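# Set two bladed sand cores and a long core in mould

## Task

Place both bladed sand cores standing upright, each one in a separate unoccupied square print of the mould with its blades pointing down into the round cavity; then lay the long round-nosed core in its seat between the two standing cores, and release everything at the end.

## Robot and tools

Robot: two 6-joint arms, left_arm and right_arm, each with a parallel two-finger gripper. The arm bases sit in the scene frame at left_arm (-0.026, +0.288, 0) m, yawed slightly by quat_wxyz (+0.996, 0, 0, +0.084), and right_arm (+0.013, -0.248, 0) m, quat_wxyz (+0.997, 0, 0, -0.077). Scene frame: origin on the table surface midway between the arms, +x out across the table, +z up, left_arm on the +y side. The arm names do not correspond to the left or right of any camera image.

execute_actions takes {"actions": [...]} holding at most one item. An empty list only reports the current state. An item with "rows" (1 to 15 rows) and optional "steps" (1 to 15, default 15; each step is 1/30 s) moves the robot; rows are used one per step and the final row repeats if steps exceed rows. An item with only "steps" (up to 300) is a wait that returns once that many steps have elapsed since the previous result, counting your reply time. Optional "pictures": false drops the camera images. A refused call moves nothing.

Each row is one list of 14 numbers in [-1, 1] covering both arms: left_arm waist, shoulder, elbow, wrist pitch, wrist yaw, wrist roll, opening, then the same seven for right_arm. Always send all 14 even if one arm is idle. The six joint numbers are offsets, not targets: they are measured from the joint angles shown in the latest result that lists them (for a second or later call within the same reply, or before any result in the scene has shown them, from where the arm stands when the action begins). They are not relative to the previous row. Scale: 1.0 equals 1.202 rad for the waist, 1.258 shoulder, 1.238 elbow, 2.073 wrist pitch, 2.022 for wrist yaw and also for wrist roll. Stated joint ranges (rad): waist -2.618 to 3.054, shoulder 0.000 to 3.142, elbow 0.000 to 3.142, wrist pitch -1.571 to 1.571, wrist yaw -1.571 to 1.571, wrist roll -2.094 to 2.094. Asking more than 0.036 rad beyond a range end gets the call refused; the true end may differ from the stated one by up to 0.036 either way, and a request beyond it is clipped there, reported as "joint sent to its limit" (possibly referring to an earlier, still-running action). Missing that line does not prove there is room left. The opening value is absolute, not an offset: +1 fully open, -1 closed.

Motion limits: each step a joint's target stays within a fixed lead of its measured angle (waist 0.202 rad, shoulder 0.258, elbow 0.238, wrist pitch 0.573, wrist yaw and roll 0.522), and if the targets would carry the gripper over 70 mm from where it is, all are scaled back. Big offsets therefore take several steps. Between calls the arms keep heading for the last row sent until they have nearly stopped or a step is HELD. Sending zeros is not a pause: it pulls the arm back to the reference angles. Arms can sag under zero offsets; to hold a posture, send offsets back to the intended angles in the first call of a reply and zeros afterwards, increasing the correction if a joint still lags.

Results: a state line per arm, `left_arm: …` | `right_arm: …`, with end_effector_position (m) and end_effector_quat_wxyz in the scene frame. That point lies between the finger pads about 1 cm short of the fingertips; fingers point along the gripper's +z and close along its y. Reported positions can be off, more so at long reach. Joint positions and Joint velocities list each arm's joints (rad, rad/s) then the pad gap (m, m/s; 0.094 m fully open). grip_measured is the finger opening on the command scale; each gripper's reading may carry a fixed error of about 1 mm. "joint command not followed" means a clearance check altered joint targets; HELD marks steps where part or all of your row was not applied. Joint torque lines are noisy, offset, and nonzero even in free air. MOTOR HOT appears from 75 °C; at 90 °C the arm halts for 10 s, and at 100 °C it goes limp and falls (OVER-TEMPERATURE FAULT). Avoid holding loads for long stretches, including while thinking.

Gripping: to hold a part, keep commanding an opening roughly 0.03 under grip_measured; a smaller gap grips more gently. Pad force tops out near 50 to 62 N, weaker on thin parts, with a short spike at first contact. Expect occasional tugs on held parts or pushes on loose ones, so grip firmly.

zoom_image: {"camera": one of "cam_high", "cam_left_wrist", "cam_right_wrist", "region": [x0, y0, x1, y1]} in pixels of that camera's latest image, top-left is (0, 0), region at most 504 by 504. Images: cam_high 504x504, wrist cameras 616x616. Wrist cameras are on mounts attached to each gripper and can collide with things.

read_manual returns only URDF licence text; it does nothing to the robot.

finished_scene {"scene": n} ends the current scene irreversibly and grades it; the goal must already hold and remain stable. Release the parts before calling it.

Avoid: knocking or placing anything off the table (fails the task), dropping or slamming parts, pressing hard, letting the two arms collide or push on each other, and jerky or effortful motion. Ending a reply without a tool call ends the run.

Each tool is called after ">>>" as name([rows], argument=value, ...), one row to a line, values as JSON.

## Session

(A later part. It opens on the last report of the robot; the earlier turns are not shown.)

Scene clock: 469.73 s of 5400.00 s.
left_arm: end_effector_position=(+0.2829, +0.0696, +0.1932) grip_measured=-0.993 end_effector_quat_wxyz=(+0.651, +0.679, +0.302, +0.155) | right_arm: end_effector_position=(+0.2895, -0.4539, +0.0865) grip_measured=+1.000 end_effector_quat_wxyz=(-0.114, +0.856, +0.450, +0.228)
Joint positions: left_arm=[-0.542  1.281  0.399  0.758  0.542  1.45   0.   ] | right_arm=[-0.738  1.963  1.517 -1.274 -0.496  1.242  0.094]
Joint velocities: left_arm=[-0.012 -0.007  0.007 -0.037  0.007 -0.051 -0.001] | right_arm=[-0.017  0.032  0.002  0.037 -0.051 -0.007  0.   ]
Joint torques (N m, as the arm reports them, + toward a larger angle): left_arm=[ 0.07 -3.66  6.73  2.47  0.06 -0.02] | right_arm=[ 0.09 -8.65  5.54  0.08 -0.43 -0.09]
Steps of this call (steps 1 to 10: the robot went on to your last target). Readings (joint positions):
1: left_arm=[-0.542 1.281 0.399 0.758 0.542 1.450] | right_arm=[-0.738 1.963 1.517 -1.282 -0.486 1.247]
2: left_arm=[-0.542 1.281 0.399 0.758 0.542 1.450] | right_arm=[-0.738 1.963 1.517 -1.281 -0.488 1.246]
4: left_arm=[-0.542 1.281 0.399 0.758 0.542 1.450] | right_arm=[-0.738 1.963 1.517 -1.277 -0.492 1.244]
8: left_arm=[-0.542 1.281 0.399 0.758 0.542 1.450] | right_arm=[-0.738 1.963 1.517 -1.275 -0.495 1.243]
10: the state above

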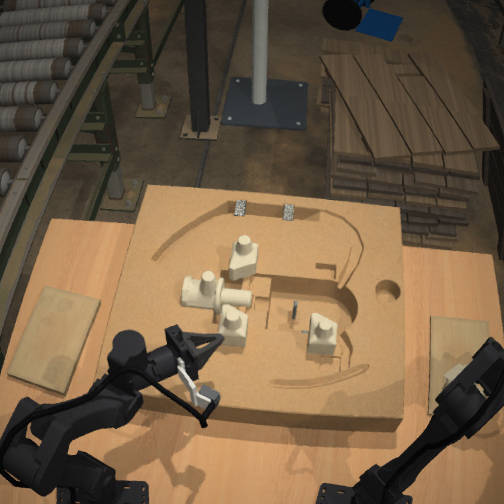

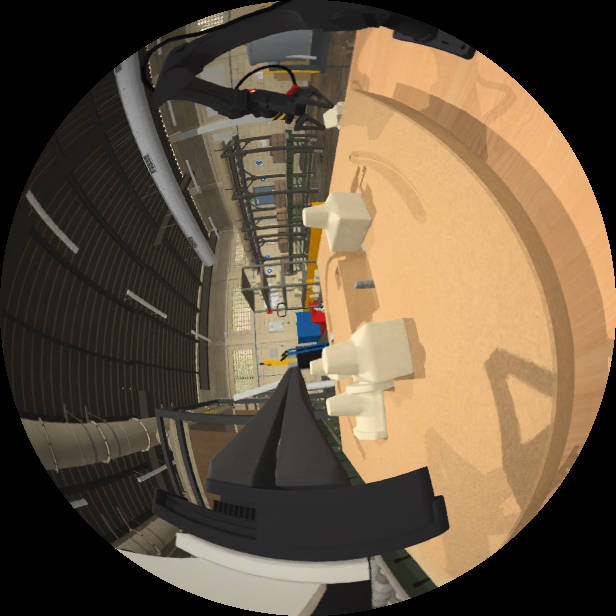

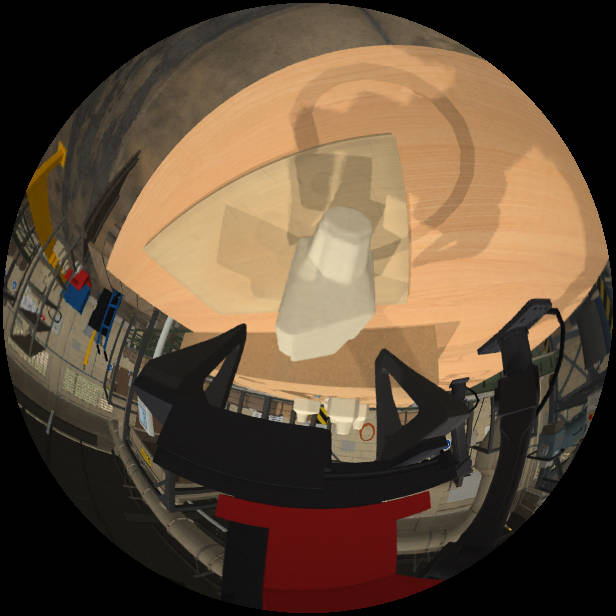

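>>> execute_actions([
  {"rows":[[0,0,0,0,0,0,-1,-0.01,0.004,-0.012,0.01,0,0,1],[0,0,0,0,0,0,-1,-0.02,0.008,-0.025,0.02,0,0,1],[0,0,0,0,0,0,-1,-0.024,0.012,-0.038,0.03,0,0,1],[0,0,0,0,0,0,-1,-0.024,0.016,-0.05,0.04,0,0,1],[0,0,0,0,0,0,-1,-0.024,0.02,-0.063,0.05,0,0,1],[0,0,0,0,0,0,-1,-0.024,0.024,-0.076,0.06,0,0,1],[0,0,0,0,0,0,-1,-0.024,0.028,-0.09,0.068,0,0,1],[0,0,0,0,0,0,-1,-0.024,0.03,-0.102,0.075,0,0,1]]},
], pictures=false)

>>> execute_actions([
  {"steps":8},
])

Scene clock: 481.73 s of 5400.00 s.
left_arm: end_effector_position=(+0.2830, +0.0696, +0.1940) grip_measured=-0.993 end_effector_quat_wxyz=(+0.651, +0.679, +0.300, +0.156) | right_arm: end_effector_position=(+0.2804, -0.4539, +0.0460) grip_measured=+1.000 end_effector_quat_wxyz=(-0.122, +0.861, +0.438, +0.228)
Joint positions: left_arm=[-0.542  1.281  0.399  0.762  0.542  1.452  0.   ] | right_arm=[-0.76   1.999  1.397 -1.142 -0.497  1.242  0.094]
Joint velocities: left_arm=[ 0.007  0.007 -0.007 -0.066  0.007  0.022 -0.001] | right_arm=[-0.017 -0.007 -0.002  0.095 -0.007  0.022  0.   ]
Joint torques (N m, as the arm reports them, + toward a larger angle): left_arm=[ 0.03 -3.61  6.76  2.48  0.07 -0.03] | right_arm=[-0.6  -8.15  5.16  0.02 -0.31 -0.01]
Steps of this call (steps 1 to 30: the robot went on to your last target; steps 31 to 90: nothing new was sent; then 8.50 s passed at rest; steps 91 to 105: all 15 steps of this action). Readings (joint positions):
91: left_arm=[-0.542 1.281 0.399 0.759 0.542 1.450] | right_arm=[-0.738 1.963 1.517 -1.272 -0.497 1.242]
92: left_arm=[-0.542 1.281 0.399 0.759 0.542 1.450] | right_arm=[-0.739 1.963 1.514 -1.267 -0.497 1.242]
94: left_arm=[-0.542 1.281 0.399 0.760 0.542 1.451] | right_arm=[-0.747 1.963 1.498 -1.244 -0.497 1.242]
98: left_arm=[-0.542 1.281 0.399 0.761 0.542 1.452] | right_arm=[-0.760 1.971 1.436 -1.186 -0.497 1.242]
105: the state above

Scene clock: 482.00 s of 5400.00 s.
left_arm: end_effector_position=(+0.2830, +0.0696, +0.1940) grip_measured=-0.993 end_effector_quat_wxyz=(+0.651, +0.679, +0.300, +0.156) | right_arm: end_effector_position=(+0.2822, -0.4564, +0.0455) grip_measured=+1.000 end_effector_quat_wxyz=(-0.116, +0.861, +0.439, +0.229)
Joint positions: left_arm=[-0.542  1.281  0.399  0.762  0.542  1.452  0.   ] | right_arm=[-0.76   1.999  1.397 -1.128 -0.497  1.242  0.094]
Joint velocities: left_arm=[-0.007 -0.002 -0.002  0.037 -0.066  0.007 -0.   ] | right_arm=[-0.007  0.007 -0.002  0.037 -0.037 -0.022  0.   ]
Joint torques (N m, as the arm reports them, + toward a larger angle): left_arm=[ 0.06 -3.62  6.7   2.46  0.06 -0.04] | right_arm=[-0.59 -8.25  5.13  0.06 -0.31  0.  ]
Steps of this call (steps 1 to 8: the robot went on to your last target). Readings (joint positions):
1: left_arm=[-0.542 1.281 0.399 0.762 0.542 1.452] | right_arm=[-0.760 1.999 1.397 -1.138 -0.497 1.242]
2: left_arm=[-0.542 1.281 0.399 0.762 0.542 1.452] | right_arm=[-0.760 1.999 1.397 -1.135 -0.497 1.242]
4: left_arm=[-0.542 1.281 0.399 0.762 0.542 1.452] | right_arm=[-0.760 1.999 1.397 -1.131 -0.497 1.242]
8: the state above

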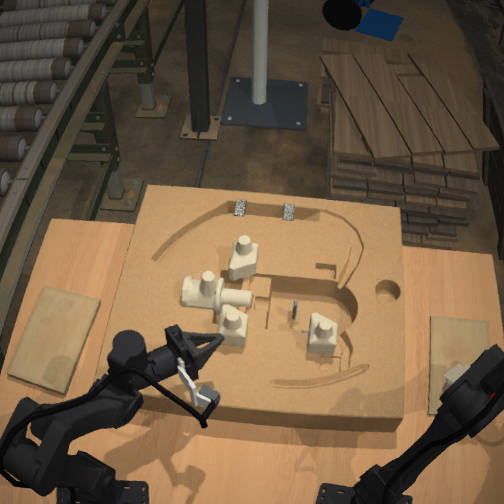

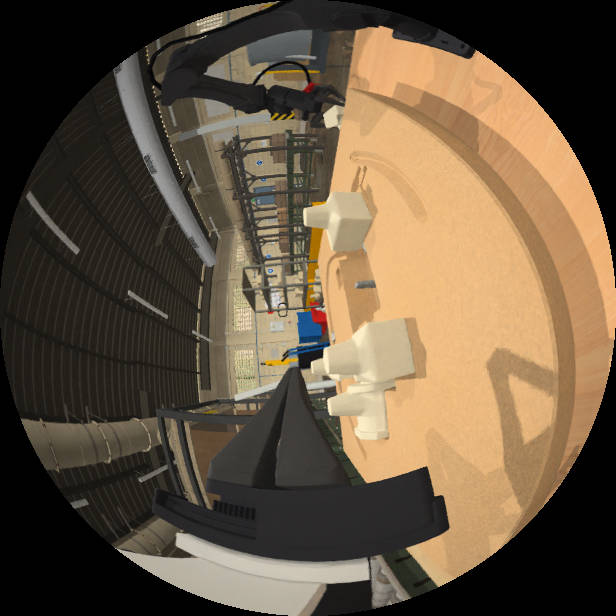

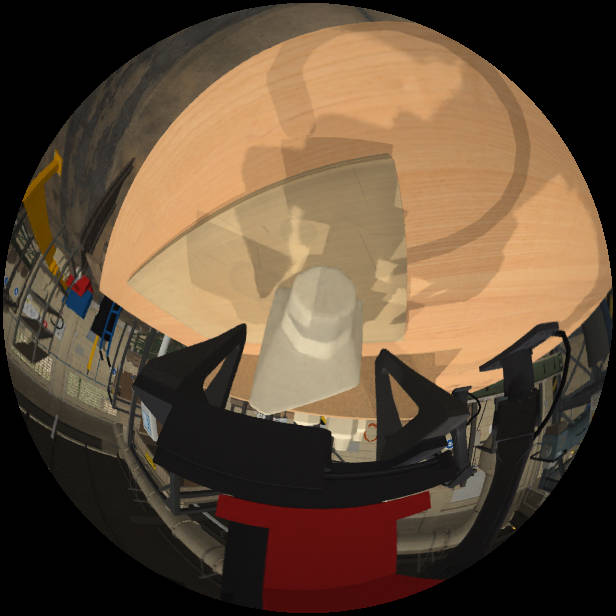

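>>> execute_actions([
  {"rows":[[0,0,0,0,0,0,-1,0,0,0,0.005,0,0,0.8],[0,0,0,0,0,0,-1,0,0,0,0.005,0,0,0.6],[0,0,0,0,0,0,-1,0,0,0,0.005,0,0,0.45],[0,0,0,0,0,0,-1,0,0,0,0.005,0,0,0.35],[0,0,0,0,0,0,-1,0,0,0,0.005,0,0,0.28],[0,0,0,0,0,0,-1,0,0,0,0.005,0,0,0.22],[0,0,0,0,0,0,-1,0,0,0,0.005,0,0,0.16],[0,0,0,0,0,0,-1,0,0,0,0.005,0,0,0.1]]},
], pictures=false)

>>> execute_actions([
  {"rows":[[0,0,0,0,0,0,-1,0,-0.04,0.04,0,0,0,0.1],[0,0,0,0,0,0,-1,0,-0.055,0.07,-0.01,0,0,0.1],[0,0,0,0,0,0,-1,0,-0.07,0.1,-0.02,0,0,0.1],[0,0,0,0,0,0,-1,0,-0.085,0.13,-0.03,0,0,0.1],[0,0,0,0,0,0,-1,0,-0.1,0.16,-0.04,0,0,0.1],[0,0,0,0,0,0,-1,0,-0.115,0.19,-0.05,0,0,0.1],[0,0,0,0,0,0,-1,0,-0.13,0.22,-0.06,0,0,0.1],[0,0,0,0,0,0,-1,0,-0.145,0.25,-0.07,0,0,0.1],[0,0,0,0,0,0,-1,0,-0.16,0.28,-0.07,0,0,0.1],[0,0,0,0,0,0,-1,0,-0.175,0.3,-0.07,0,0,0.1],[0,0,0,0,0,0,-1,0,-0.19,0.32,-0.07,0,0,0.1],[0,0,0,0,0,0,-1,0,-0.205,0.32,-0.07,0,0,0.1],[0,0,0,0,0,0,-1,0,-0.22,0.32,-0.07,0,0,0.1]]},
], pictures=false)

>>> execute_actions([
  {"steps":10},
])

Scene clock: 493.47 s of 5400.00 s.
left_arm: end_effector_position=(+0.2831, +0.0695, +0.1947) grip_measured=-0.993 end_effector_quat_wxyz=(+0.652, +0.679, +0.298, +0.158) | right_arm: end_effector_position=(+0.2835, -0.4581, +0.0452) grip_measured=+0.180 end_effector_quat_wxyz=(-0.111, +0.860, +0.441, +0.230)
Joint positions: left_arm=[-0.542  1.281  0.399  0.765  0.542  1.455  0.   ] | right_arm=[-0.76   1.999  1.397 -1.118 -0.497  1.242  0.055]
Joint velocities: left_arm=[ 0.002 -0.012 -0.007 -0.007  0.066 -0.022 -0.   ] | right_arm=[ 0.002 -0.012 -0.017 -0.037  0.037 -0.037  0.   ]
Joint torques (N m, as the arm reports them, + toward a larger angle): left_arm=[ 0.06 -3.69  6.71  2.46  0.05 -0.02] | right_arm=[ 0.01 -8.4   5.59  0.04 -0.34  0.  ]
Steps of this call (steps 1 to 30: the robot went on to your last target; steps 31 to 90: nothing new was sent; then 7.97 s passed at rest; steps 91 to 105: all 15 steps of this action). Readings (joint positions):
91: left_arm=[-0.542 1.281 0.399 0.762 0.542 1.453] | right_arm=[-0.760 1.999 1.397 -1.126 -0.497 1.242]
92: left_arm=[-0.542 1.281 0.399 0.762 0.542 1.454] | right_arm=[-0.760 1.999 1.397 -1.126 -0.497 1.242]
94: left_arm=[-0.542 1.281 0.399 0.764 0.542 1.454] | right_arm=[-0.760 1.999 1.397 -1.125 -0.497 1.242]
98: left_arm=[-0.542 1.281 0.399 0.765 0.542 1.455] | right_arm=[-0.760 1.999 1.397 -1.118 -0.497 1.242]
105: the state above

Scene clock: 493.97 s of 5400.00 s.
left_arm: end_effector_position=(+0.2832, +0.0695, +0.1955) grip_measured=-0.993 end_effector_quat_wxyz=(+0.653, +0.679, +0.296, +0.160) | right_arm: end_effector_position=(+0.3192, -0.5110, +0.2135) grip_measured=+0.180 end_effector_quat_wxyz=(+0.120, +0.827, +0.487, +0.253)
Joint positions: left_arm=[-0.542  1.281  0.399  0.768  0.542  1.458  0.   ] | right_arm=[-0.76   1.78   1.753 -1.215 -0.472  1.242  0.055]
Joint velocities: left_arm=[-0.002 -0.012  0.012 -0.022 -0.022  0.066  0.   ] | right_arm=[-0.002 -0.759  0.388 -0.168 -0.066  0.007  0.   ]
Joint torques (N m, as the arm reports them, + toward a larger angle): left_arm=[ 0.06 -3.61  6.83  2.47  0.06 -0.04] | right_arm=[-0.02 -8.23  7.5   0.69 -0.59 -0.01]
Steps of this call (steps 1 to 15: all 15 steps of this action). Readings (joint positions):
1: left_arm=[-0.542 1.281 0.399 0.765 0.542 1.456] | right_arm=[-0.760 1.998 1.399 -1.119 -0.496 1.242]
2: left_arm=[-0.542 1.281 0.399 0.766 0.542 1.456] | right_arm=[-0.760 1.997 1.407 -1.123 -0.491 1.242]
4: left_arm=[-0.542 1.281 0.399 0.767 0.542 1.457] | right_arm=[-0.760 1.991 1.446 -1.144 -0.481 1.242]
8: left_arm=[-0.542 1.281 0.399 0.768 0.542 1.458] | right_arm=[-0.760 1.938 1.569 -1.178 -0.472 1.242]
15: the state above

Scene clock: 494.30 s of 5400.00 s.
left_arm: end_effector_position=(+0.2832, +0.0695, +0.1955) grip_measured=-0.993 end_effector_quat_wxyz=(+0.653, +0.679, +0.296, +0.160) | right_arm: end_effector_position=(+0.3119, -0.5000, +0.2379) grip_measured=+0.180 end_effector_quat_wxyz=(+0.131, +0.823, +0.489, +0.258)
Joint positions: left_arm=[-0.542  1.281  0.399  0.768  0.542  1.458  0.   ] | right_arm=[-0.76   1.728  1.781 -1.269 -0.478  1.242  0.055]
Joint velocities: left_arm=[-0.002 -0.007  0.012 -0.081 -0.051 -0.022 -0.   ] | right_arm=[ 0.002  0.017  0.022 -0.051 -0.022  0.007 -0.   ]
Joint torques (N m, as the arm reports them, + toward a larger angle): left_arm=[ 0.06 -3.64  6.77  2.46  0.05 -0.03] | right_arm=[-0.03 -7.3   7.17  1.08 -0.55 -0.03]
Steps of this call (steps 1 to 10: the robot went on to your last target). Readings (joint positions):
1: left_arm=[-0.542 1.281 0.399 0.768 0.542 1.458] | right_arm=[-0.760 1.757 1.765 -1.221 -0.473 1.242]
2: left_arm=[-0.542 1.281 0.399 0.768 0.542 1.458] | right_arm=[-0.760 1.739 1.773 -1.227 -0.474 1.242]
4: left_arm=[-0.542 1.281 0.399 0.768 0.542 1.458] | right_arm=[-0.760 1.719 1.781 -1.239 -0.477 1.242]
8: left_arm=[-0.542 1.281 0.399 0.768 0.542 1.458] | right_arm=[-0.760 1.725 1.781 -1.263 -0.478 1.242]
10: the state above

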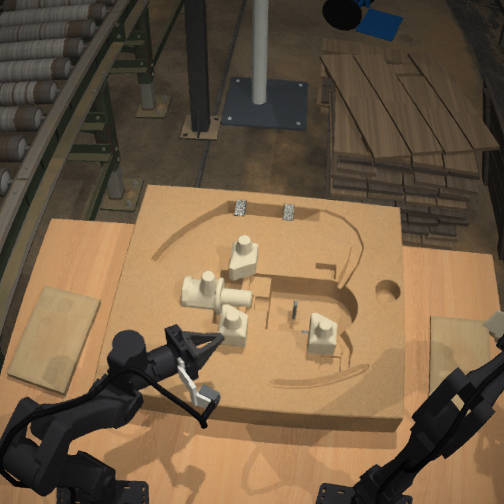

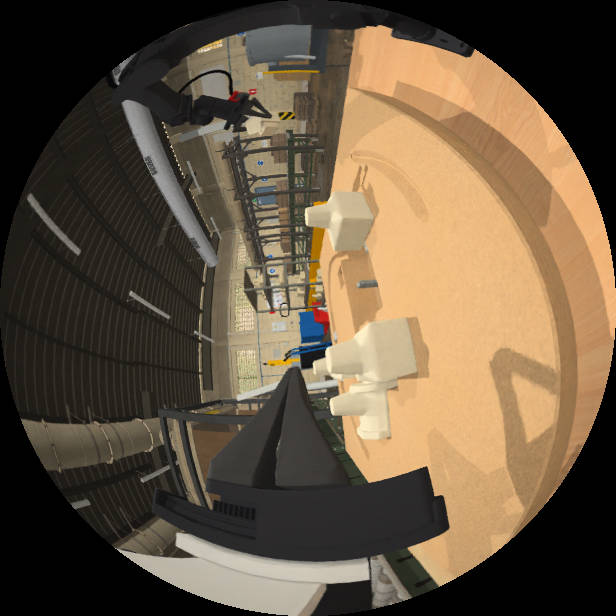

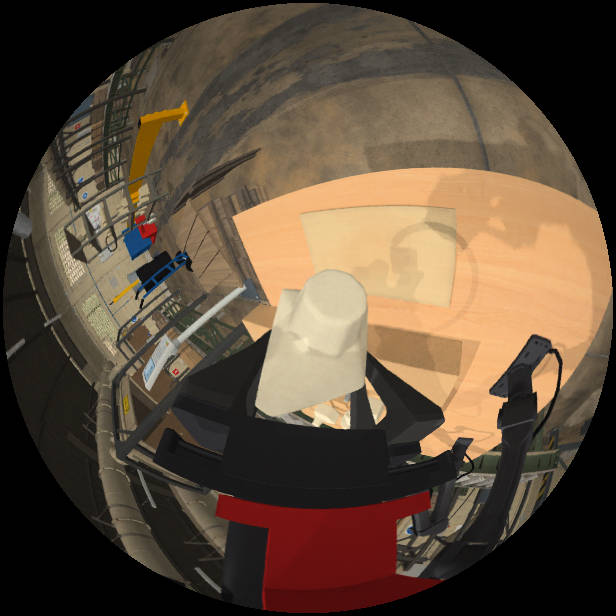

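>>> execute_actions([
  {"rows":[[0,0,0,0,0,0,-1,0.03,-0.01,0,0.04,0.03,-0.035,0.1],[0,0,0,0,0,0,-1,0.06,-0.01,-0.015,0.075,0.06,-0.07,0.1],[0,0,0,0,0,0,-1,0.09,-0.01,-0.03,0.11,0.09,-0.105,0.1],[0,0,0,0,0,0,-1,0.125,-0.01,-0.045,0.145,0.12,-0.14,0.1],[0,0,0,0,0,0,-1,0.16,-0.01,-0.06,0.18,0.15,-0.175,0.1],[0,0,0,0,0,0,-1,0.195,-0.01,-0.075,0.215,0.18,-0.21,0.1],[0,0,0,0,0,0,-1,0.23,-0.01,-0.09,0.25,0.21,-0.245,0.1],[0,0,0,0,0,0,-1,0.265,-0.01,-0.105,0.285,0.24,-0.28,0.1],[0,0,0,0,0,0,-1,0.3,-0.01,-0.12,0.32,0.27,-0.315,0.1],[0,0,0,0,0,0,-1,0.335,-0.01,-0.14,0.355,0.3,-0.35,0.1],[0,0,0,0,0,0,-1,0.37,-0.01,-0.16,0.39,0.33,-0.385,0.1],[0,0,0,0,0,0,-1,0.405,-0.01,-0.18,0.425,0.36,-0.42,0.1],[0,0,0,0,0,0,-1,0.44,-0.01,-0.2,0.46,0.39,-0.455,0.1],[0,0,0,0,0,0,-1,0.48,-0.01,-0.225,0.495,0.415,-0.49,0.1],[0,0,0,0,0,0,-1,0.515,-0.01,-0.25,0.52,0.415,-0.515,0.1]]},
], pictures=false)

>>> execute_actions([
  {"steps":18},
], pictures=false)

>>> execute_actions([
  {"rows":[[0,0,0,0,0,0,-1,0.02,-0.01,0.01,0.035,0.01,0,0.1],[0,0,0,0,0,0,-1,0.05,-0.01,0.01,0.035,0.01,0,0.1],[0,0,0,0,0,0,-1,0.09,-0.01,0.01,0.035,0.01,0,0.1],[0,0,0,0,0,0,-1,0.13,-0.01,0.01,0.035,0.01,0,0.1],[0,0,0,0,0,0,-1,0.17,-0.01,0.01,0.035,0.01,0,0.1],[0,0,0,0,0,0,-1,0.21,-0.01,0.01,0.035,0.01,0,0.1],[0,0,0,0,0,0,-1,0.25,-0.01,0.01,0.035,0.01,0,0.1],[0,0,0,0,0,0,-1,0.29,-0.01,0.01,0.035,0.01,0,0.1],[0,0,0,0,0,0,-1,0.33,-0.01,0.01,0.035,0.01,0,0.1],[0,0,0,0,0,0,-1,0.37,-0.01,0.01,0.035,0.01,0,0.1],[0,0,0,0,0,0,-1,0.41,-0.01,0.01,0.035,0.01,0,0.1],[0,0,0,0,0,0,-1,0.45,-0.01,0.01,0.035,0.01,0,0.1],[0,0,0,0,0,0,-1,0.48,-0.01,0.01,0.035,0.01,0,0.1],[0,0,0,0,0,0,-1,0.5,-0.01,0.01,0.035,0.01,0,0.1],[0,0,0,0,0,0,-1,0.512,-0.01,0.01,0.035,0.01,0,0.1]]},
], pictures=false)

>>> execute_actions([
  {"steps":12},
], pictures=false)

Scene clock: 518.17 s of 5400.00 s.
left_arm: end_effector_position=(+0.2832, +0.0695, +0.1961) grip_measured=-0.993 end_effector_quat_wxyz=(+0.653, +0.678, +0.295, +0.162) | right_arm: end_effector_position=(+0.4654, -0.4587, +0.2239) grip_measured=+0.178 end_effector_quat_wxyz=(+0.414, +0.409, +0.811, -0.058)
Joint positions: left_arm=[-0.542  1.281  0.399  0.772  0.542  1.461  0.   ] | right_arm=[-0.222  1.728  1.515 -0.508  0.174  0.478  0.055]
Joint velocities: left_arm=[-0.022 -0.002 -0.002 -0.007 -0.007  0.037 -0.001] | right_arm=[ 1.145  0.007 -0.759  2.015  1.253 -1.824 -0.001]
Joint torques (N m, as the arm reports them, + toward a larger angle): left_arm=[ 0.11 -3.69  6.77  2.47  0.06 -0.05] | right_arm=[ 0.9  -8.54  7.38  1.83  0.   -0.07]
Steps of this call (steps 1 to 30: the robot went on to your last target; steps 31 to 90: nothing new was sent; then 20.37 s passed at rest; steps 91 to 105: all 15 steps of this action). Readings (joint positions):
91: left_arm=[-0.542 1.281 0.399 0.769 0.542 1.458] | right_arm=[-0.757 1.728 1.781 -1.272 -0.467 1.233]
92: left_arm=[-0.542 1.281 0.399 0.769 0.542 1.459] | right_arm=[-0.747 1.728 1.777 -1.256 -0.441 1.212]
94: left_arm=[-0.542 1.281 0.399 0.770 0.542 1.460] | right_arm=[-0.701 1.728 1.757 -1.185 -0.367 1.142]
98: left_arm=[-0.542 1.281 0.399 0.771 0.542 1.460] | right_arm=[-0.533 1.728 1.677 -0.969 -0.182 0.932]
105: the state above

Scene clock: 518.77 s of 5400.00 s.
left_arm: end_effector_position=(+0.2832, +0.0695, +0.1962) grip_measured=-0.993 end_effector_quat_wxyz=(+0.653, +0.678, +0.295, +0.162) | right_arm: end_effector_position=(+0.4944, -0.4531, +0.2473) grip_measured=+0.178 end_effector_quat_wxyz=(+0.480, +0.294, +0.810, -0.167)
Joint positions: left_arm=[-0.542  1.281  0.399  0.772  0.542  1.461  0.   ] | right_arm=[-0.137  1.735  1.458 -0.262  0.34   0.212  0.055]
Joint velocities: left_arm=[-0.012 -0.002 -0.012  0.022  0.11   0.007 -0.001] | right_arm=[ 0.002  0.017 -0.002 -0.037  0.037 -0.051 -0.001]
Joint torques (N m, as the arm reports them, + toward a larger angle): left_arm=[ 0.   -3.6   6.69  2.46  0.05 -0.03] | right_arm=[-0.43 -9.28  8.18  2.48  0.34 -0.09]
Steps of this call (steps 1 to 18: the robot went on to your last target). Readings (joint positions):
1: left_arm=[-0.542 1.281 0.399 0.772 0.542 1.461] | right_arm=[-0.185 1.728 1.494 -0.451 0.207 0.423]
2: left_arm=[-0.542 1.281 0.399 0.772 0.542 1.461] | right_arm=[-0.155 1.730 1.478 -0.410 0.228 0.380]
4: left_arm=[-0.542 1.281 0.399 0.772 0.542 1.461] | right_arm=[-0.121 1.734 1.463 -0.357 0.253 0.316]
8: left_arm=[-0.542 1.281 0.399 0.772 0.542 1.461] | right_arm=[-0.126 1.735 1.458 -0.301 0.299 0.251]
18: the state above

Scene clock: 519.27 s of 5400.00 s.
left_arm: end_effector_position=(+0.2833, +0.0694, +0.1969) grip_measured=-0.993 end_effector_quat_wxyz=(+0.654, +0.678, +0.293, +0.164) | right_arm: end_effector_position=(+0.5301, -0.1639, +0.2490) grip_measured=+0.178 end_effector_quat_wxyz=(+0.511, +0.059, +0.857, -0.029)
Joint positions: left_arm=[-0.542  1.281  0.399  0.775  0.542  1.464  0.   ] | right_arm=[ 0.431  1.735  1.458 -0.256  0.352  0.212  0.055]
Joint velocities: left_arm=[ 0.017  0.007 -0.002 -0.037 -0.051 -0.022  0.   ] | right_arm=[ 1.272  0.007 -0.022  0.081 -0.139  0.037  0.001]
Joint torques (N m, as the arm reports them, + toward a larger angle): left_arm=[ 0.08 -3.62  6.72  2.47  0.05  0.  ] | right_arm=[-2.97 -8.76  8.15  2.37  0.65 -0.01]
Steps of this call (steps 1 to 15: all 15 steps of this action). Readings (joint positions):
1: left_arm=[-0.542 1.281 0.399 0.772 0.542 1.462] | right_arm=[-0.135 1.735 1.458 -0.262 0.342 0.212]
2: left_arm=[-0.542 1.281 0.399 0.773 0.542 1.462] | right_arm=[-0.130 1.735 1.458 -0.261 0.346 0.212]
4: left_arm=[-0.542 1.281 0.399 0.774 0.542 1.463] | right_arm=[-0.093 1.735 1.458 -0.261 0.364 0.212]
8: left_arm=[-0.542 1.281 0.399 0.775 0.542 1.463] | right_arm=[0.074 1.735 1.458 -0.261 0.370 0.212]
15: the state above

Scene clock: 519.67 s of 5400.00 s.
left_arm: end_effector_position=(+0.2833, +0.0694, +0.1970) grip_measured=-0.993 end_effector_quat_wxyz=(+0.654, +0.678, +0.293, +0.164) | right_arm: end_effector_position=(+0.5258, -0.1369, +0.2496) grip_measured=+0.178 end_effector_quat_wxyz=(+0.512, +0.036, +0.858, -0.012)
Joint positions: left_arm=[-0.542  1.281  0.399  0.775  0.542  1.464  0.   ] | right_arm=[ 0.481  1.735  1.458 -0.251  0.343  0.212  0.055]
Joint velocities: left_arm=[-0.012 -0.007  0.012 -0.051  0.022  0.007 -0.   ] | right_arm=[ 0.012  0.002 -0.007 -0.051 -0.007 -0.022  0.   ]
Joint torques (N m, as the arm reports them, + toward a larger angle): left_arm=[ 0.03 -3.59  6.74  2.47  0.07 -0.04] | right_arm=[-0.12 -8.77  8.15  2.44  0.22  0.  ]
Steps of this call (steps 1 to 12: the robot went on to your last target). Readings (joint positions):
1: left_arm=[-0.542 1.281 0.399 0.775 0.542 1.464] | right_arm=[0.470 1.735 1.458 -0.253 0.342 0.212]
2: left_arm=[-0.542 1.281 0.399 0.775 0.542 1.464] | right_arm=[0.497 1.735 1.458 -0.252 0.331 0.212]
4: left_arm=[-0.542 1.281 0.399 0.775 0.542 1.464] | right_arm=[0.518 1.735 1.458 -0.251 0.318 0.212]
8: left_arm=[-0.542 1.281 0.399 0.775 0.542 1.464] | right_arm=[0.495 1.735 1.458 -0.251 0.328 0.212]
12: the state above

>>> execute_actions([
  {"rows":[[0,0,0,-0.02,0,0,-1,0,0,-0.01,0.045,0.01,0,0.1],[0,0,0,-0.02,0,0,-1,0,0.003,-0.025,0.055,0.01,0,0.1],[0,0,0,-0.02,0,0,-1,0,0.006,-0.04,0.066,0.01,0,0.1],[0,0,0,-0.02,0,0,-1,0,0.01,-0.055,0.077,0.01,0,0.1],[0,0,0,-0.02,0,0,-1,0,0.014,-0.07,0.088,0.01,0,0.1],[0,0,0,-0.02,0,0,-1,0,0.018,-0.085,0.1,0.01,0,0.1],[0,0,0,-0.02,0,0,-1,0,0.022,-0.1,0.11,0.01,0,0.1],[0,0,0,-0.02,0,0,-1,0,0.026,-0.115,0.12,0.01,0,0.1],[0,0,0,-0.02,0,0,-1,0,0.03,-0.13,0.13,0.01,0,0.1],[0,0,0,-0.02,0,0,-1,0,0.034,-0.145,0.14,0.01,0,0.1],[0,0,0,-0.02,0,0,-1,0,0.038,-0.16,0.15,0.01,0,0.1],[0,0,0,-0.02,0,0,-1,0,0.042,-0.175,0.16,0.01,0,0.1],[0,0,0,-0.02,0,0,-1,0,0.047,-0.19,0.17,0.01,0,0.1],[0,0,0,-0.02,0,0,-1,0,0.052,-0.198,0.18,0.01,0,0.1]]},
], pictures=false)

>>> execute_actions([
  {"steps":14},
])

>>> zoom_image(camera="cam_left_wrist", region=[240, 180, 380, 320])

>>> zoom_image(camera="cam_high", region=[270, 200, 400, 330])

Scene clock: 532.60 s of 5400.00 s.
left_arm: end_effector_position=(+0.2830, +0.0696, +0.1938) grip_measured=-0.993 end_effector_quat_wxyz=(+0.650, +0.681, +0.296, +0.161) | right_arm: end_effector_position=(+0.5189, -0.1398, +0.1500) grip_measured=+0.178 end_effector_quat_wxyz=(+0.478, +0.030, +0.877, -0.027)
Joint positions: left_arm=[-0.542  1.281  0.399  0.761  0.542  1.466  0.   ] | right_arm=[ 0.481  1.81   1.213 -0.015  0.346  0.212  0.055]
Joint velocities: left_arm=[-0.002 -0.007  0.002  0.007 -0.007 -0.022 -0.   ] | right_arm=[ 0.002  0.242 -0.403  0.212 -0.037 -0.022  0.001]
Joint torques (N m, as the arm reports them, + toward a larger angle): left_arm=[ 0.09 -3.63  6.71  2.14  0.05 -0.03] | right_arm=[-0.03 -9.89  8.57  2.72  0.33  0.  ]
Steps of this call (steps 1 to 30: the robot went on to your last target; steps 31 to 90: nothing new was sent; then 9.43 s passed at rest; steps 91 to 105: all 15 steps of this action). Readings (joint positions):
91: left_arm=[-0.542 1.281 0.399 0.774 0.542 1.464] | right_arm=[0.481 1.735 1.455 -0.246 0.344 0.212]
92: left_arm=[-0.542 1.281 0.399 0.772 0.542 1.465] | right_arm=[0.481 1.735 1.448 -0.235 0.345 0.212]
94: left_arm=[-0.542 1.281 0.399 0.767 0.542 1.465] | right_arm=[0.481 1.735 1.423 -0.201 0.346 0.212]
98: left_arm=[-0.542 1.281 0.399 0.763 0.542 1.466] | right_arm=[0.481 1.751 1.349 -0.129 0.346 0.212]
105: the state above

Scene clock: 533.07 s of 5400.00 s.
left_arm: end_effector_position=(+0.2830, +0.0696, +0.1937) grip_measured=-0.993 end_effector_quat_wxyz=(+0.650, +0.681, +0.296, +0.161) | right_arm: end_effector_position=(+0.5232, -0.1384, +0.1439) grip_measured=+0.178 end_effector_quat_wxyz=(+0.489, +0.032, +0.872, -0.023)
Joint positions: left_arm=[-0.542  1.281  0.399  0.76   0.542  1.466  0.   ] | right_arm=[0.481 1.83  1.191 0.051 0.346 0.212 0.055]
Joint velocities: left_arm=[ 0.027 -0.007  0.007 -0.007 -0.051 -0.007 -0.   ] | right_arm=[-0.002 -0.002  0.012  0.022 -0.051 -0.095 -0.   ]
Joint torques (N m, as the arm reports them, + toward a larger angle): left_arm=[ 0.1  -3.61  6.71  2.18  0.08 -0.04] | right_arm=[ -0.02 -10.26   8.39   2.41   0.33  -0.01]
Steps of this call (steps 1 to 14: the robot went on to your last target). Readings (joint positions):
1: left_arm=[-0.542 1.281 0.399 0.761 0.542 1.466] | right_arm=[0.481 1.818 1.202 -0.009 0.346 0.212]
2: left_arm=[-0.542 1.281 0.399 0.760 0.542 1.466] | right_arm=[0.481 1.824 1.196 -0.005 0.346 0.212]
4: left_arm=[-0.542 1.281 0.399 0.760 0.542 1.466] | right_arm=[0.481 1.830 1.191 -0.000 0.346 0.212]
8: left_arm=[-0.542 1.281 0.399 0.760 0.542 1.466] | right_arm=[0.481 1.830 1.191 0.032 0.346 0.212]
14: the state above

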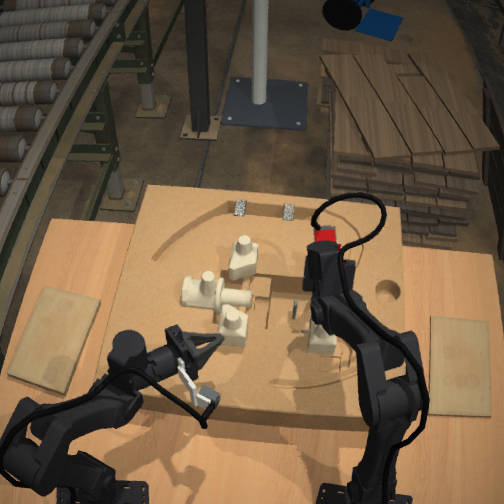

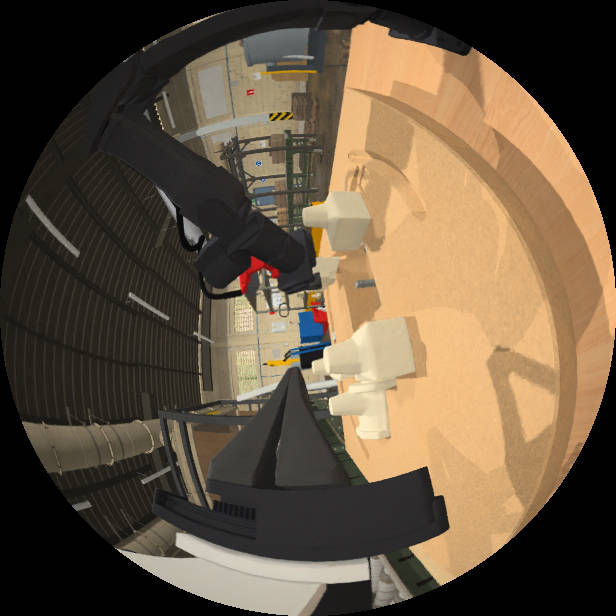

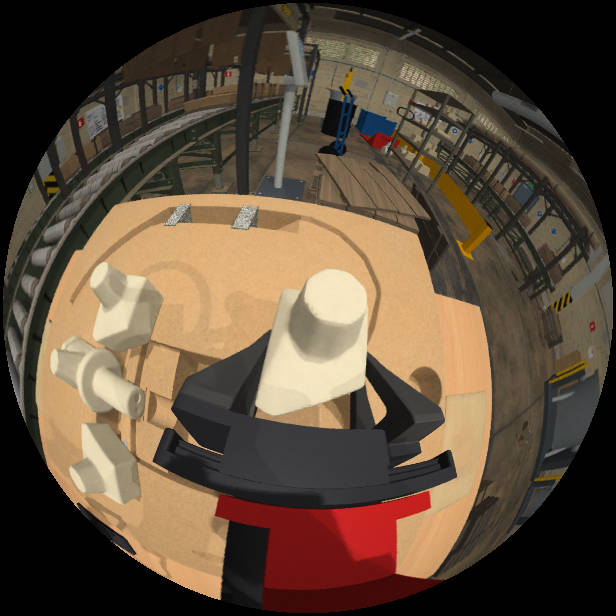

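Region (240, 180, 380, 320) of cam_left_wrist's 616x616 image, scaled by 3.600, with more detail than that image has.

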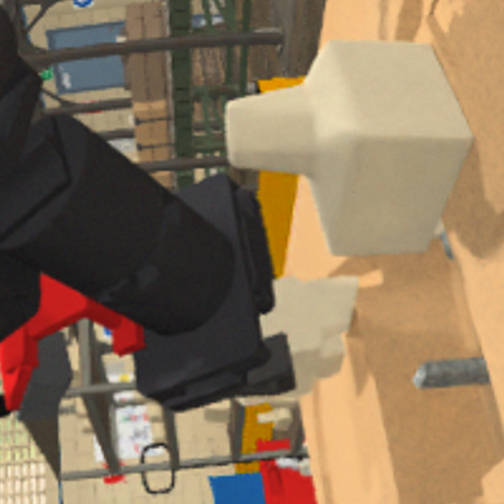

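Region (270, 200, 400, 330) of cam_high's 504x504 image, scaled by 3.877, with more detail than that image has.

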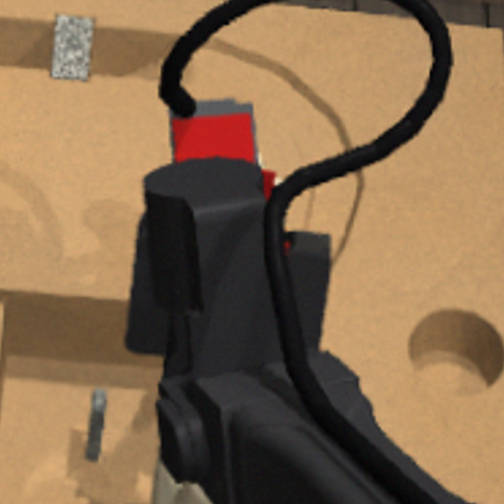

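>>> execute_actions([
  {"rows":[[0,-0.03,0.06,-0.03,-0.01,-0.04,-1,0,-0.02,0.04,0.035,0.01,0,0.1],[0,-0.06,0.12,-0.06,-0.02,-0.08,-1,0,-0.02,0.05,0.04,0.01,0,0.1],[0,-0.09,0.18,-0.09,-0.03,-0.12,-1,0,-0.01,0.06,0.04,0.01,0,0.1],[0,-0.1,0.24,-0.12,-0.04,-0.16,-1,0,-0.005,0.07,0.045,0.01,0,0.1],[0.02,-0.1,0.3,-0.16,-0.05,-0.2,-1,0,0,0.075,0.045,0.01,0,0.1],[0.04,-0.1,0.36,-0.2,-0.06,-0.24,-1,0,0.005,0.075,0.045,0.01,0,0.1],[0.06,-0.08,0.42,-0.24,-0.07,-0.28,-1,0,0.01,0.075,0.045,0.01,0,0.1],[0.08,-0.06,0.48,-0.28,-0.08,-0.32,-1,0,0.015,0.075,0.045,0.01,0,0.1],[0.09,-0.04,0.54,-0.32,-0.09,-0.36,-1,0,0.015,0.075,0.045,0.01,0,0.1],[0.09,-0.02,0.6,-0.36,-0.1,-0.4,-1,0,0.015,0.075,0.045,0.01,0,0.1],[0.09,0,0.66,-0.4,-0.11,-0.44,-1,0,0.015,0.075,0.045,0.01,0,0.1],[0.09,0.02,0.72,-0.45,-0.12,-0.48,-1,0,0.015,0.075,0.045,0.01,0,0.1],[0.09,0.05,0.78,-0.5,-0.14,-0.51,-1,0,0.015,0.075,0.045,0.01,0,0.1],[0.09,0.08,0.84,-0.55,-0.14,-0.51,-1,0,0.015,0.075,0.045,0.01,0,0.1],[0.09,0.1,0.9,-0.6,-0.14,-0.51,-1,0,0.015,0.075,0.045,0.01,0,0.1]]},
], pictures=false)

>>> execute_actions([
  {"steps":18},
], pictures=false)

>>> execute_actions([
  {"rows":[[0,0.03,0.05,-0.03,0,0,-1,0,-0.015,0.01,0.03,0.01,0,0.1],[0,0.06,0.1,-0.06,0,0,-1,0,-0.015,0.01,0.03,0.01,0,0.1],[0,0.1,0.15,-0.09,0,0,-1,0,-0.015,0.01,0.03,0.01,0,0.1],[0,0.14,0.2,-0.12,0,0,-1,0,-0.015,0.01,0.03,0.01,0,0.1],[0,0.18,0.25,-0.15,0,0,-1,0,-0.015,0.01,0.03,0.01,0,0.1],[0,0.22,0.3,-0.18,0,0,-1,0,-0.015,0.01,0.03,0.01,0,0.1],[0,0.26,0.35,-0.21,0,0,-1,0,-0.015,0.01,0.03,0.01,0,0.1],[0,0.3,0.4,-0.24,0,0,-1,0,-0.015,0.01,0.03,0.01,0,0.1],[0,0.34,0.45,-0.27,0,0,-1,0,-0.015,0.01,0.03,0.01,0,0.1],[0,0.38,0.48,-0.29,0,0,-1,0,-0.015,0.01,0.03,0.01,0,0.1],[0,0.42,0.48,-0.29,0,0,-1,0,-0.015,0.01,0.03,0.01,0,0.1],[0,0.46,0.48,-0.29,0,0,-1,0,-0.015,0.01,0.03,0.01,0,0.1],[0,0.49,0.48,-0.29,0,0,-1,0,-0.015,0.01,0.03,0.01,0,0.1]]},
], pictures=false)

>>> execute_actions([
  {"steps":15},
])

>>> zoom_image(camera="cam_left_wrist", region=[300, 70, 460, 230])

Scene clock: 553.03 s of 5400.00 s.
left_arm: end_effector_position=(+0.3812, +0.1166, +0.4406) grip_measured=-0.993 end_effector_quat_wxyz=(+0.702, +0.413, +0.580, +0.014) | right_arm: end_effector_position=(+0.5396, -0.1331, +0.1622) grip_measured=+0.178 end_effector_quat_wxyz=(+0.515, +0.038, +0.856, -0.014)
Joint positions: left_arm=[-0.44   1.331  1.37  -0.055  0.328  0.644  0.   ] | right_arm=[0.481 1.855 1.246 0.086 0.348 0.212 0.055]
Joint velocities: left_arm=[ 0.007  0.891  2.454 -2.498 -0.52  -1.297 -0.001] | right_arm=[-0.017  0.037 -0.002 -0.081 -0.037 -0.022 -0.002]
Joint torques (N m, as the arm reports them, + toward a larger angle): left_arm=[ 0.62 -3.15  6.95  1.98 -0.02 -0.06] | right_arm=[ 0.01 -9.31  9.45  2.39  0.34  0.  ]
Steps of this call (steps 1 to 30: the robot went on to your last target; steps 31 to 90: nothing new was sent; then 16.47 s passed at rest; steps 91 to 105: all 15 steps of this action). Readings (joint positions):
91: left_arm=[-0.542 1.278 0.404 0.750 0.541 1.456] | right_arm=[0.481 1.830 1.191 0.055 0.346 0.212]
92: left_arm=[-0.542 1.271 0.424 0.718 0.537 1.433] | right_arm=[0.481 1.830 1.193 0.055 0.347 0.212]
94: left_arm=[-0.542 1.244 0.500 0.648 0.522 1.370] | right_arm=[0.481 1.831 1.204 0.054 0.347 0.212]
98: left_arm=[-0.504 1.205 0.767 0.453 0.474 1.135] | right_arm=[0.481 1.842 1.240 0.072 0.347 0.212]
105: the state above

Scene clock: 553.63 s of 5400.00 s.
left_arm: end_effector_position=(+0.3859, +0.1264, +0.3770) grip_measured=-0.993 end_effector_quat_wxyz=(+0.572, +0.357, +0.736, -0.058) | right_arm: end_effector_position=(+0.5398, -0.1331, +0.1601) grip_measured=+0.178 end_effector_quat_wxyz=(+0.513, +0.038, +0.857, -0.015)
Joint positions: left_arm=[-0.44   1.403  1.5   -0.456  0.265  0.448  0.   ] | right_arm=[0.481 1.859 1.246 0.086 0.348 0.212 0.055]
Joint velocities: left_arm=[ 0.017 -0.012 -0.002 -0.051  0.007 -0.095 -0.001] | right_arm=[-0.007 -0.007 -0.007 -0.022 -0.051 -0.037 -0.   ]
Joint torques (N m, as the arm reports them, + toward a larger angle): left_arm=[ 0.75 -5.07  8.6   2.27  0.02 -0.12] | right_arm=[-0.03 -9.45  9.5   2.39  0.33  0.  ]
Steps of this call (steps 1 to 18: the robot went on to your last target). Readings (joint positions):
1: left_arm=[-0.440 1.357 1.438 -0.121 0.314 0.603] | right_arm=[0.481 1.857 1.246 0.086 0.348 0.212]
2: left_arm=[-0.440 1.371 1.478 -0.172 0.304 0.571] | right_arm=[0.481 1.858 1.246 0.086 0.348 0.212]
4: left_arm=[-0.440 1.377 1.499 -0.257 0.289 0.525] | right_arm=[0.481 1.859 1.246 0.086 0.348 0.212]
8: left_arm=[-0.440 1.392 1.500 -0.381 0.275 0.478] | right_arm=[0.481 1.859 1.246 0.086 0.348 0.212]
18: the state above

Scene clock: 554.13 s of 5400.00 s.
left_arm: end_effector_position=(+0.4669, +0.1039, +0.2704) grip_measured=-0.993 end_effector_quat_wxyz=(+0.373, +0.370, +0.846, -0.090) | right_arm: end_effector_position=(+0.5398, -0.1334, +0.1601) grip_measured=+0.178 end_effector_quat_wxyz=(+0.513, +0.038, +0.857, -0.015)
Joint positions: left_arm=[-0.44   1.969  2.075 -0.926  0.265  0.448  0.   ] | right_arm=[0.481 1.859 1.246 0.086 0.35  0.212 0.055]
Joint velocities: left_arm=[-0.007  1.033 -0.002 -0.681 -0.022  0.037 -0.001] | right_arm=[ 0.002 -0.002 -0.007 -0.007 -0.007 -0.037 -0.   ]
Joint torques (N m, as the arm reports them, + toward a larger angle): left_arm=[  0.07 -11.19   8.55   1.86   0.14   0.  ] | right_arm=[ 0.   -9.9   7.78  2.41  0.36  0.  ]
Steps of this call (steps 1 to 15: all 15 steps of this action). Readings (joint positions):
1: left_arm=[-0.440 1.406 1.506 -0.465 0.265 0.448] | right_arm=[0.481 1.859 1.246 0.086 0.348 0.212]
2: left_arm=[-0.440 1.419 1.529 -0.490 0.265 0.448] | right_arm=[0.481 1.859 1.246 0.086 0.349 0.212]
4: left_arm=[-0.440 1.481 1.627 -0.554 0.265 0.448] | right_arm=[0.481 1.859 1.246 0.086 0.349 0.212]
8: left_arm=[-0.440 1.669 1.884 -0.708 0.265 0.448] | right_arm=[0.481 1.859 1.246 0.086 0.349 0.212]
15: the state above

Scene clock: 554.63 s of 5400.00 s.
left_arm: end_effector_position=(+0.4545, +0.1084, +0.2232) grip_measured=-0.993 end_effector_quat_wxyz=(+0.293, +0.369, +0.877, -0.098) | right_arm: end_effector_position=(+0.5398, -0.1334, +0.1601) grip_measured=+0.178 end_effector_quat_wxyz=(+0.513, +0.038, +0.857, -0.015)
Joint positions: left_arm=[-0.44   2.03   2.075 -1.037  0.259  0.448  0.   ] | right_arm=[0.481 1.859 1.246 0.086 0.35  0.212 0.055]
Joint velocities: left_arm=[-0.022 -0.007 -0.002 -0.022 -0.037 -0.022  0.001] | right_arm=[ 0.002 -0.007  0.017  0.037 -0.022  0.037  0.001]
Joint torques (N m, as the arm reports them, + toward a larger angle): left_arm=[  0.08 -11.45   8.48   1.61   0.21   0.01] | right_arm=[-0.02 -9.94  7.82  2.43  0.35 -0.01]
Steps of this call (steps 1 to 15: the robot went on to your last target). Readings (joint positions):
1: left_arm=[-0.440 2.001 2.075 -0.951 0.264 0.448] | right_arm=[0.481 1.859 1.246 0.086 0.350 0.212]
2: left_arm=[-0.440 2.028 2.075 -0.974 0.263 0.448] | right_arm=[0.481 1.859 1.246 0.086 0.350 0.212]
4: left_arm=[-0.440 2.059 2.075 -1.010 0.260 0.448] | right_arm=[0.481 1.859 1.246 0.086 0.350 0.212]
8: left_arm=[-0.440 2.049 2.075 -1.036 0.259 0.448] | right_arm=[0.481 1.859 1.246 0.086 0.350 0.212]
15: the state above

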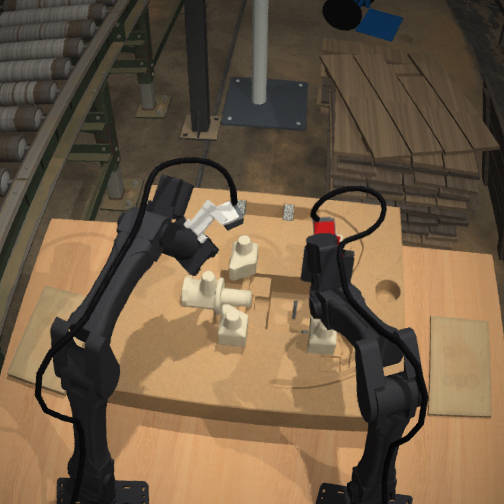

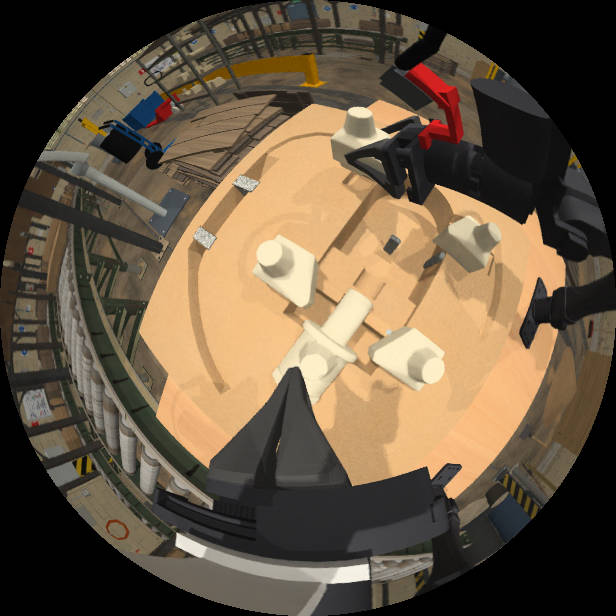

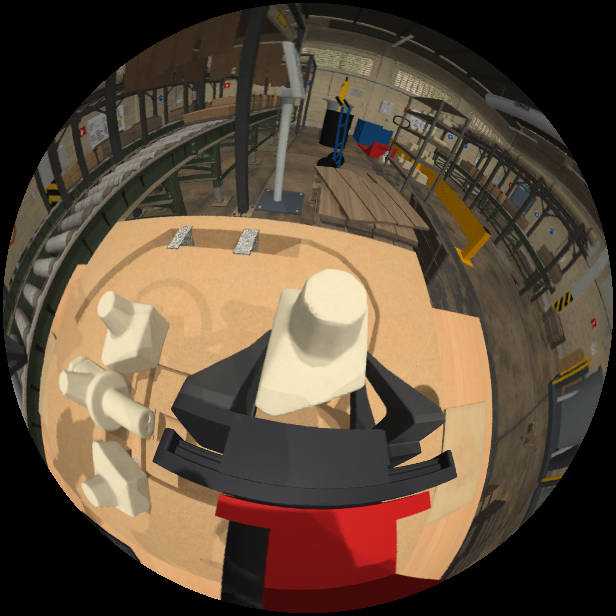

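Region (300, 70, 460, 230) of cam_left_wrist's 616x616 image, scaled by 3.150, with more detail than that image has.

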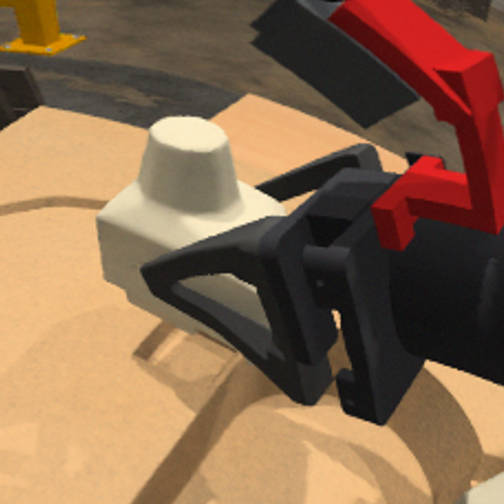

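>>> execute_actions(actions=[])

>>> zoom_image(camera="cam_left_wrist", region=[280,50,480,250])

Scene clock: 569.57 s of 5400.00 s.
left_arm: end_effector_position=(+0.4539, +0.1086, +0.2228) grip_measured=-0.993 end_effector_quat_wxyz=(+0.291, +0.369, +0.877, -0.099) | right_arm: end_effector_position=(+0.5398, -0.1334, +0.1601) grip_measured=+0.178 end_effector_quat_wxyz=(+0.513, +0.038, +0.857, -0.015)
Joint positions: left_arm=[-0.44   2.03   2.075 -1.04   0.259  0.448  0.   ] | right_arm=[0.481 1.859 1.246 0.086 0.35  0.212 0.055]
Joint velocities: left_arm=[-0.002 -0.007 -0.002 -0.007 -0.051 -0.066  0.   ] | right_arm=[-0.002 -0.007  0.007 -0.007  0.051 -0.037 -0.001]
Joint torques (N m, as the arm reports them, + toward a larger angle): left_arm=[  0.08 -11.39   8.56   1.6    0.22  -0.03] | right_arm=[ 0.   -9.98  7.87  2.41  0.34  0.  ]
Steps of this call (steps 1 to 15: the robot went on to your last target; steps 16 to 90: nothing new was sent; then 11.93 s passed at rest). Readings (joint positions):
1: left_arm=[-0.440 2.030 2.075 -1.038 0.259 0.448] | right_arm=[0.481 1.859 1.246 0.086 0.350 0.212]
2: left_arm=[-0.440 2.030 2.075 -1.039 0.259 0.448] | right_arm=[0.481 1.859 1.246 0.086 0.350 0.212]
4: left_arm=[-0.440 2.030 2.075 -1.039 0.259 0.448] | right_arm=[0.481 1.859 1.246 0.086 0.350 0.212]
8: left_arm=[-0.440 2.030 2.075 -1.040 0.259 0.448] | right_arm=[0.481 1.859 1.246 0.086 0.350 0.212]
90: the state above
All arms were judged still, so your last target was given up. Only a new action makes them travel on or press farther. Fingers that are still opening or closing keep moving.

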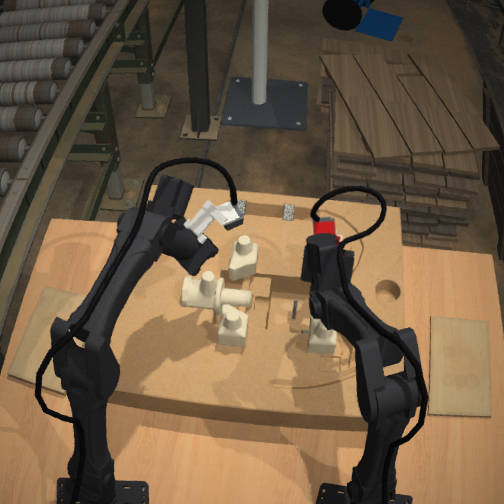

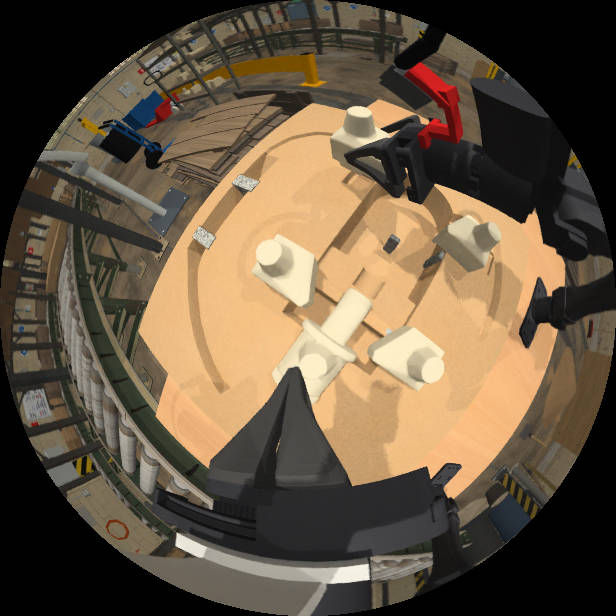

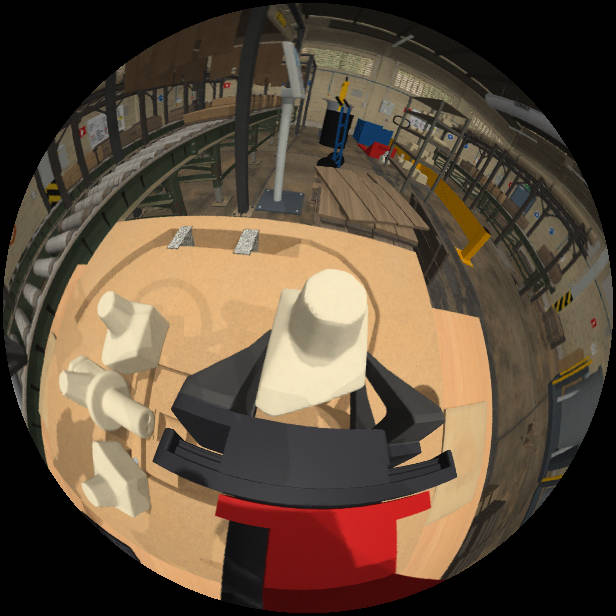

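Region (280, 50, 480, 250) of cam_left_wrist's 616x616 image, scaled by 2.520, with more detail than that image has.

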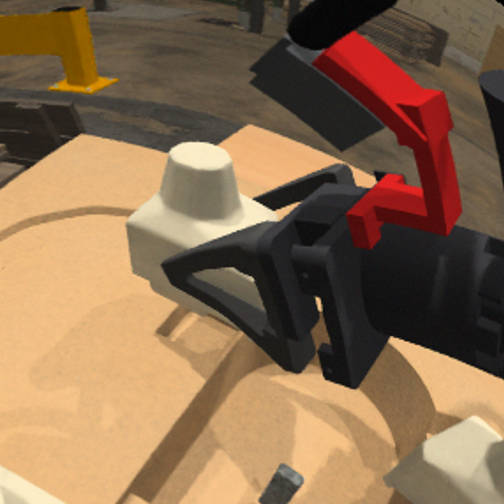

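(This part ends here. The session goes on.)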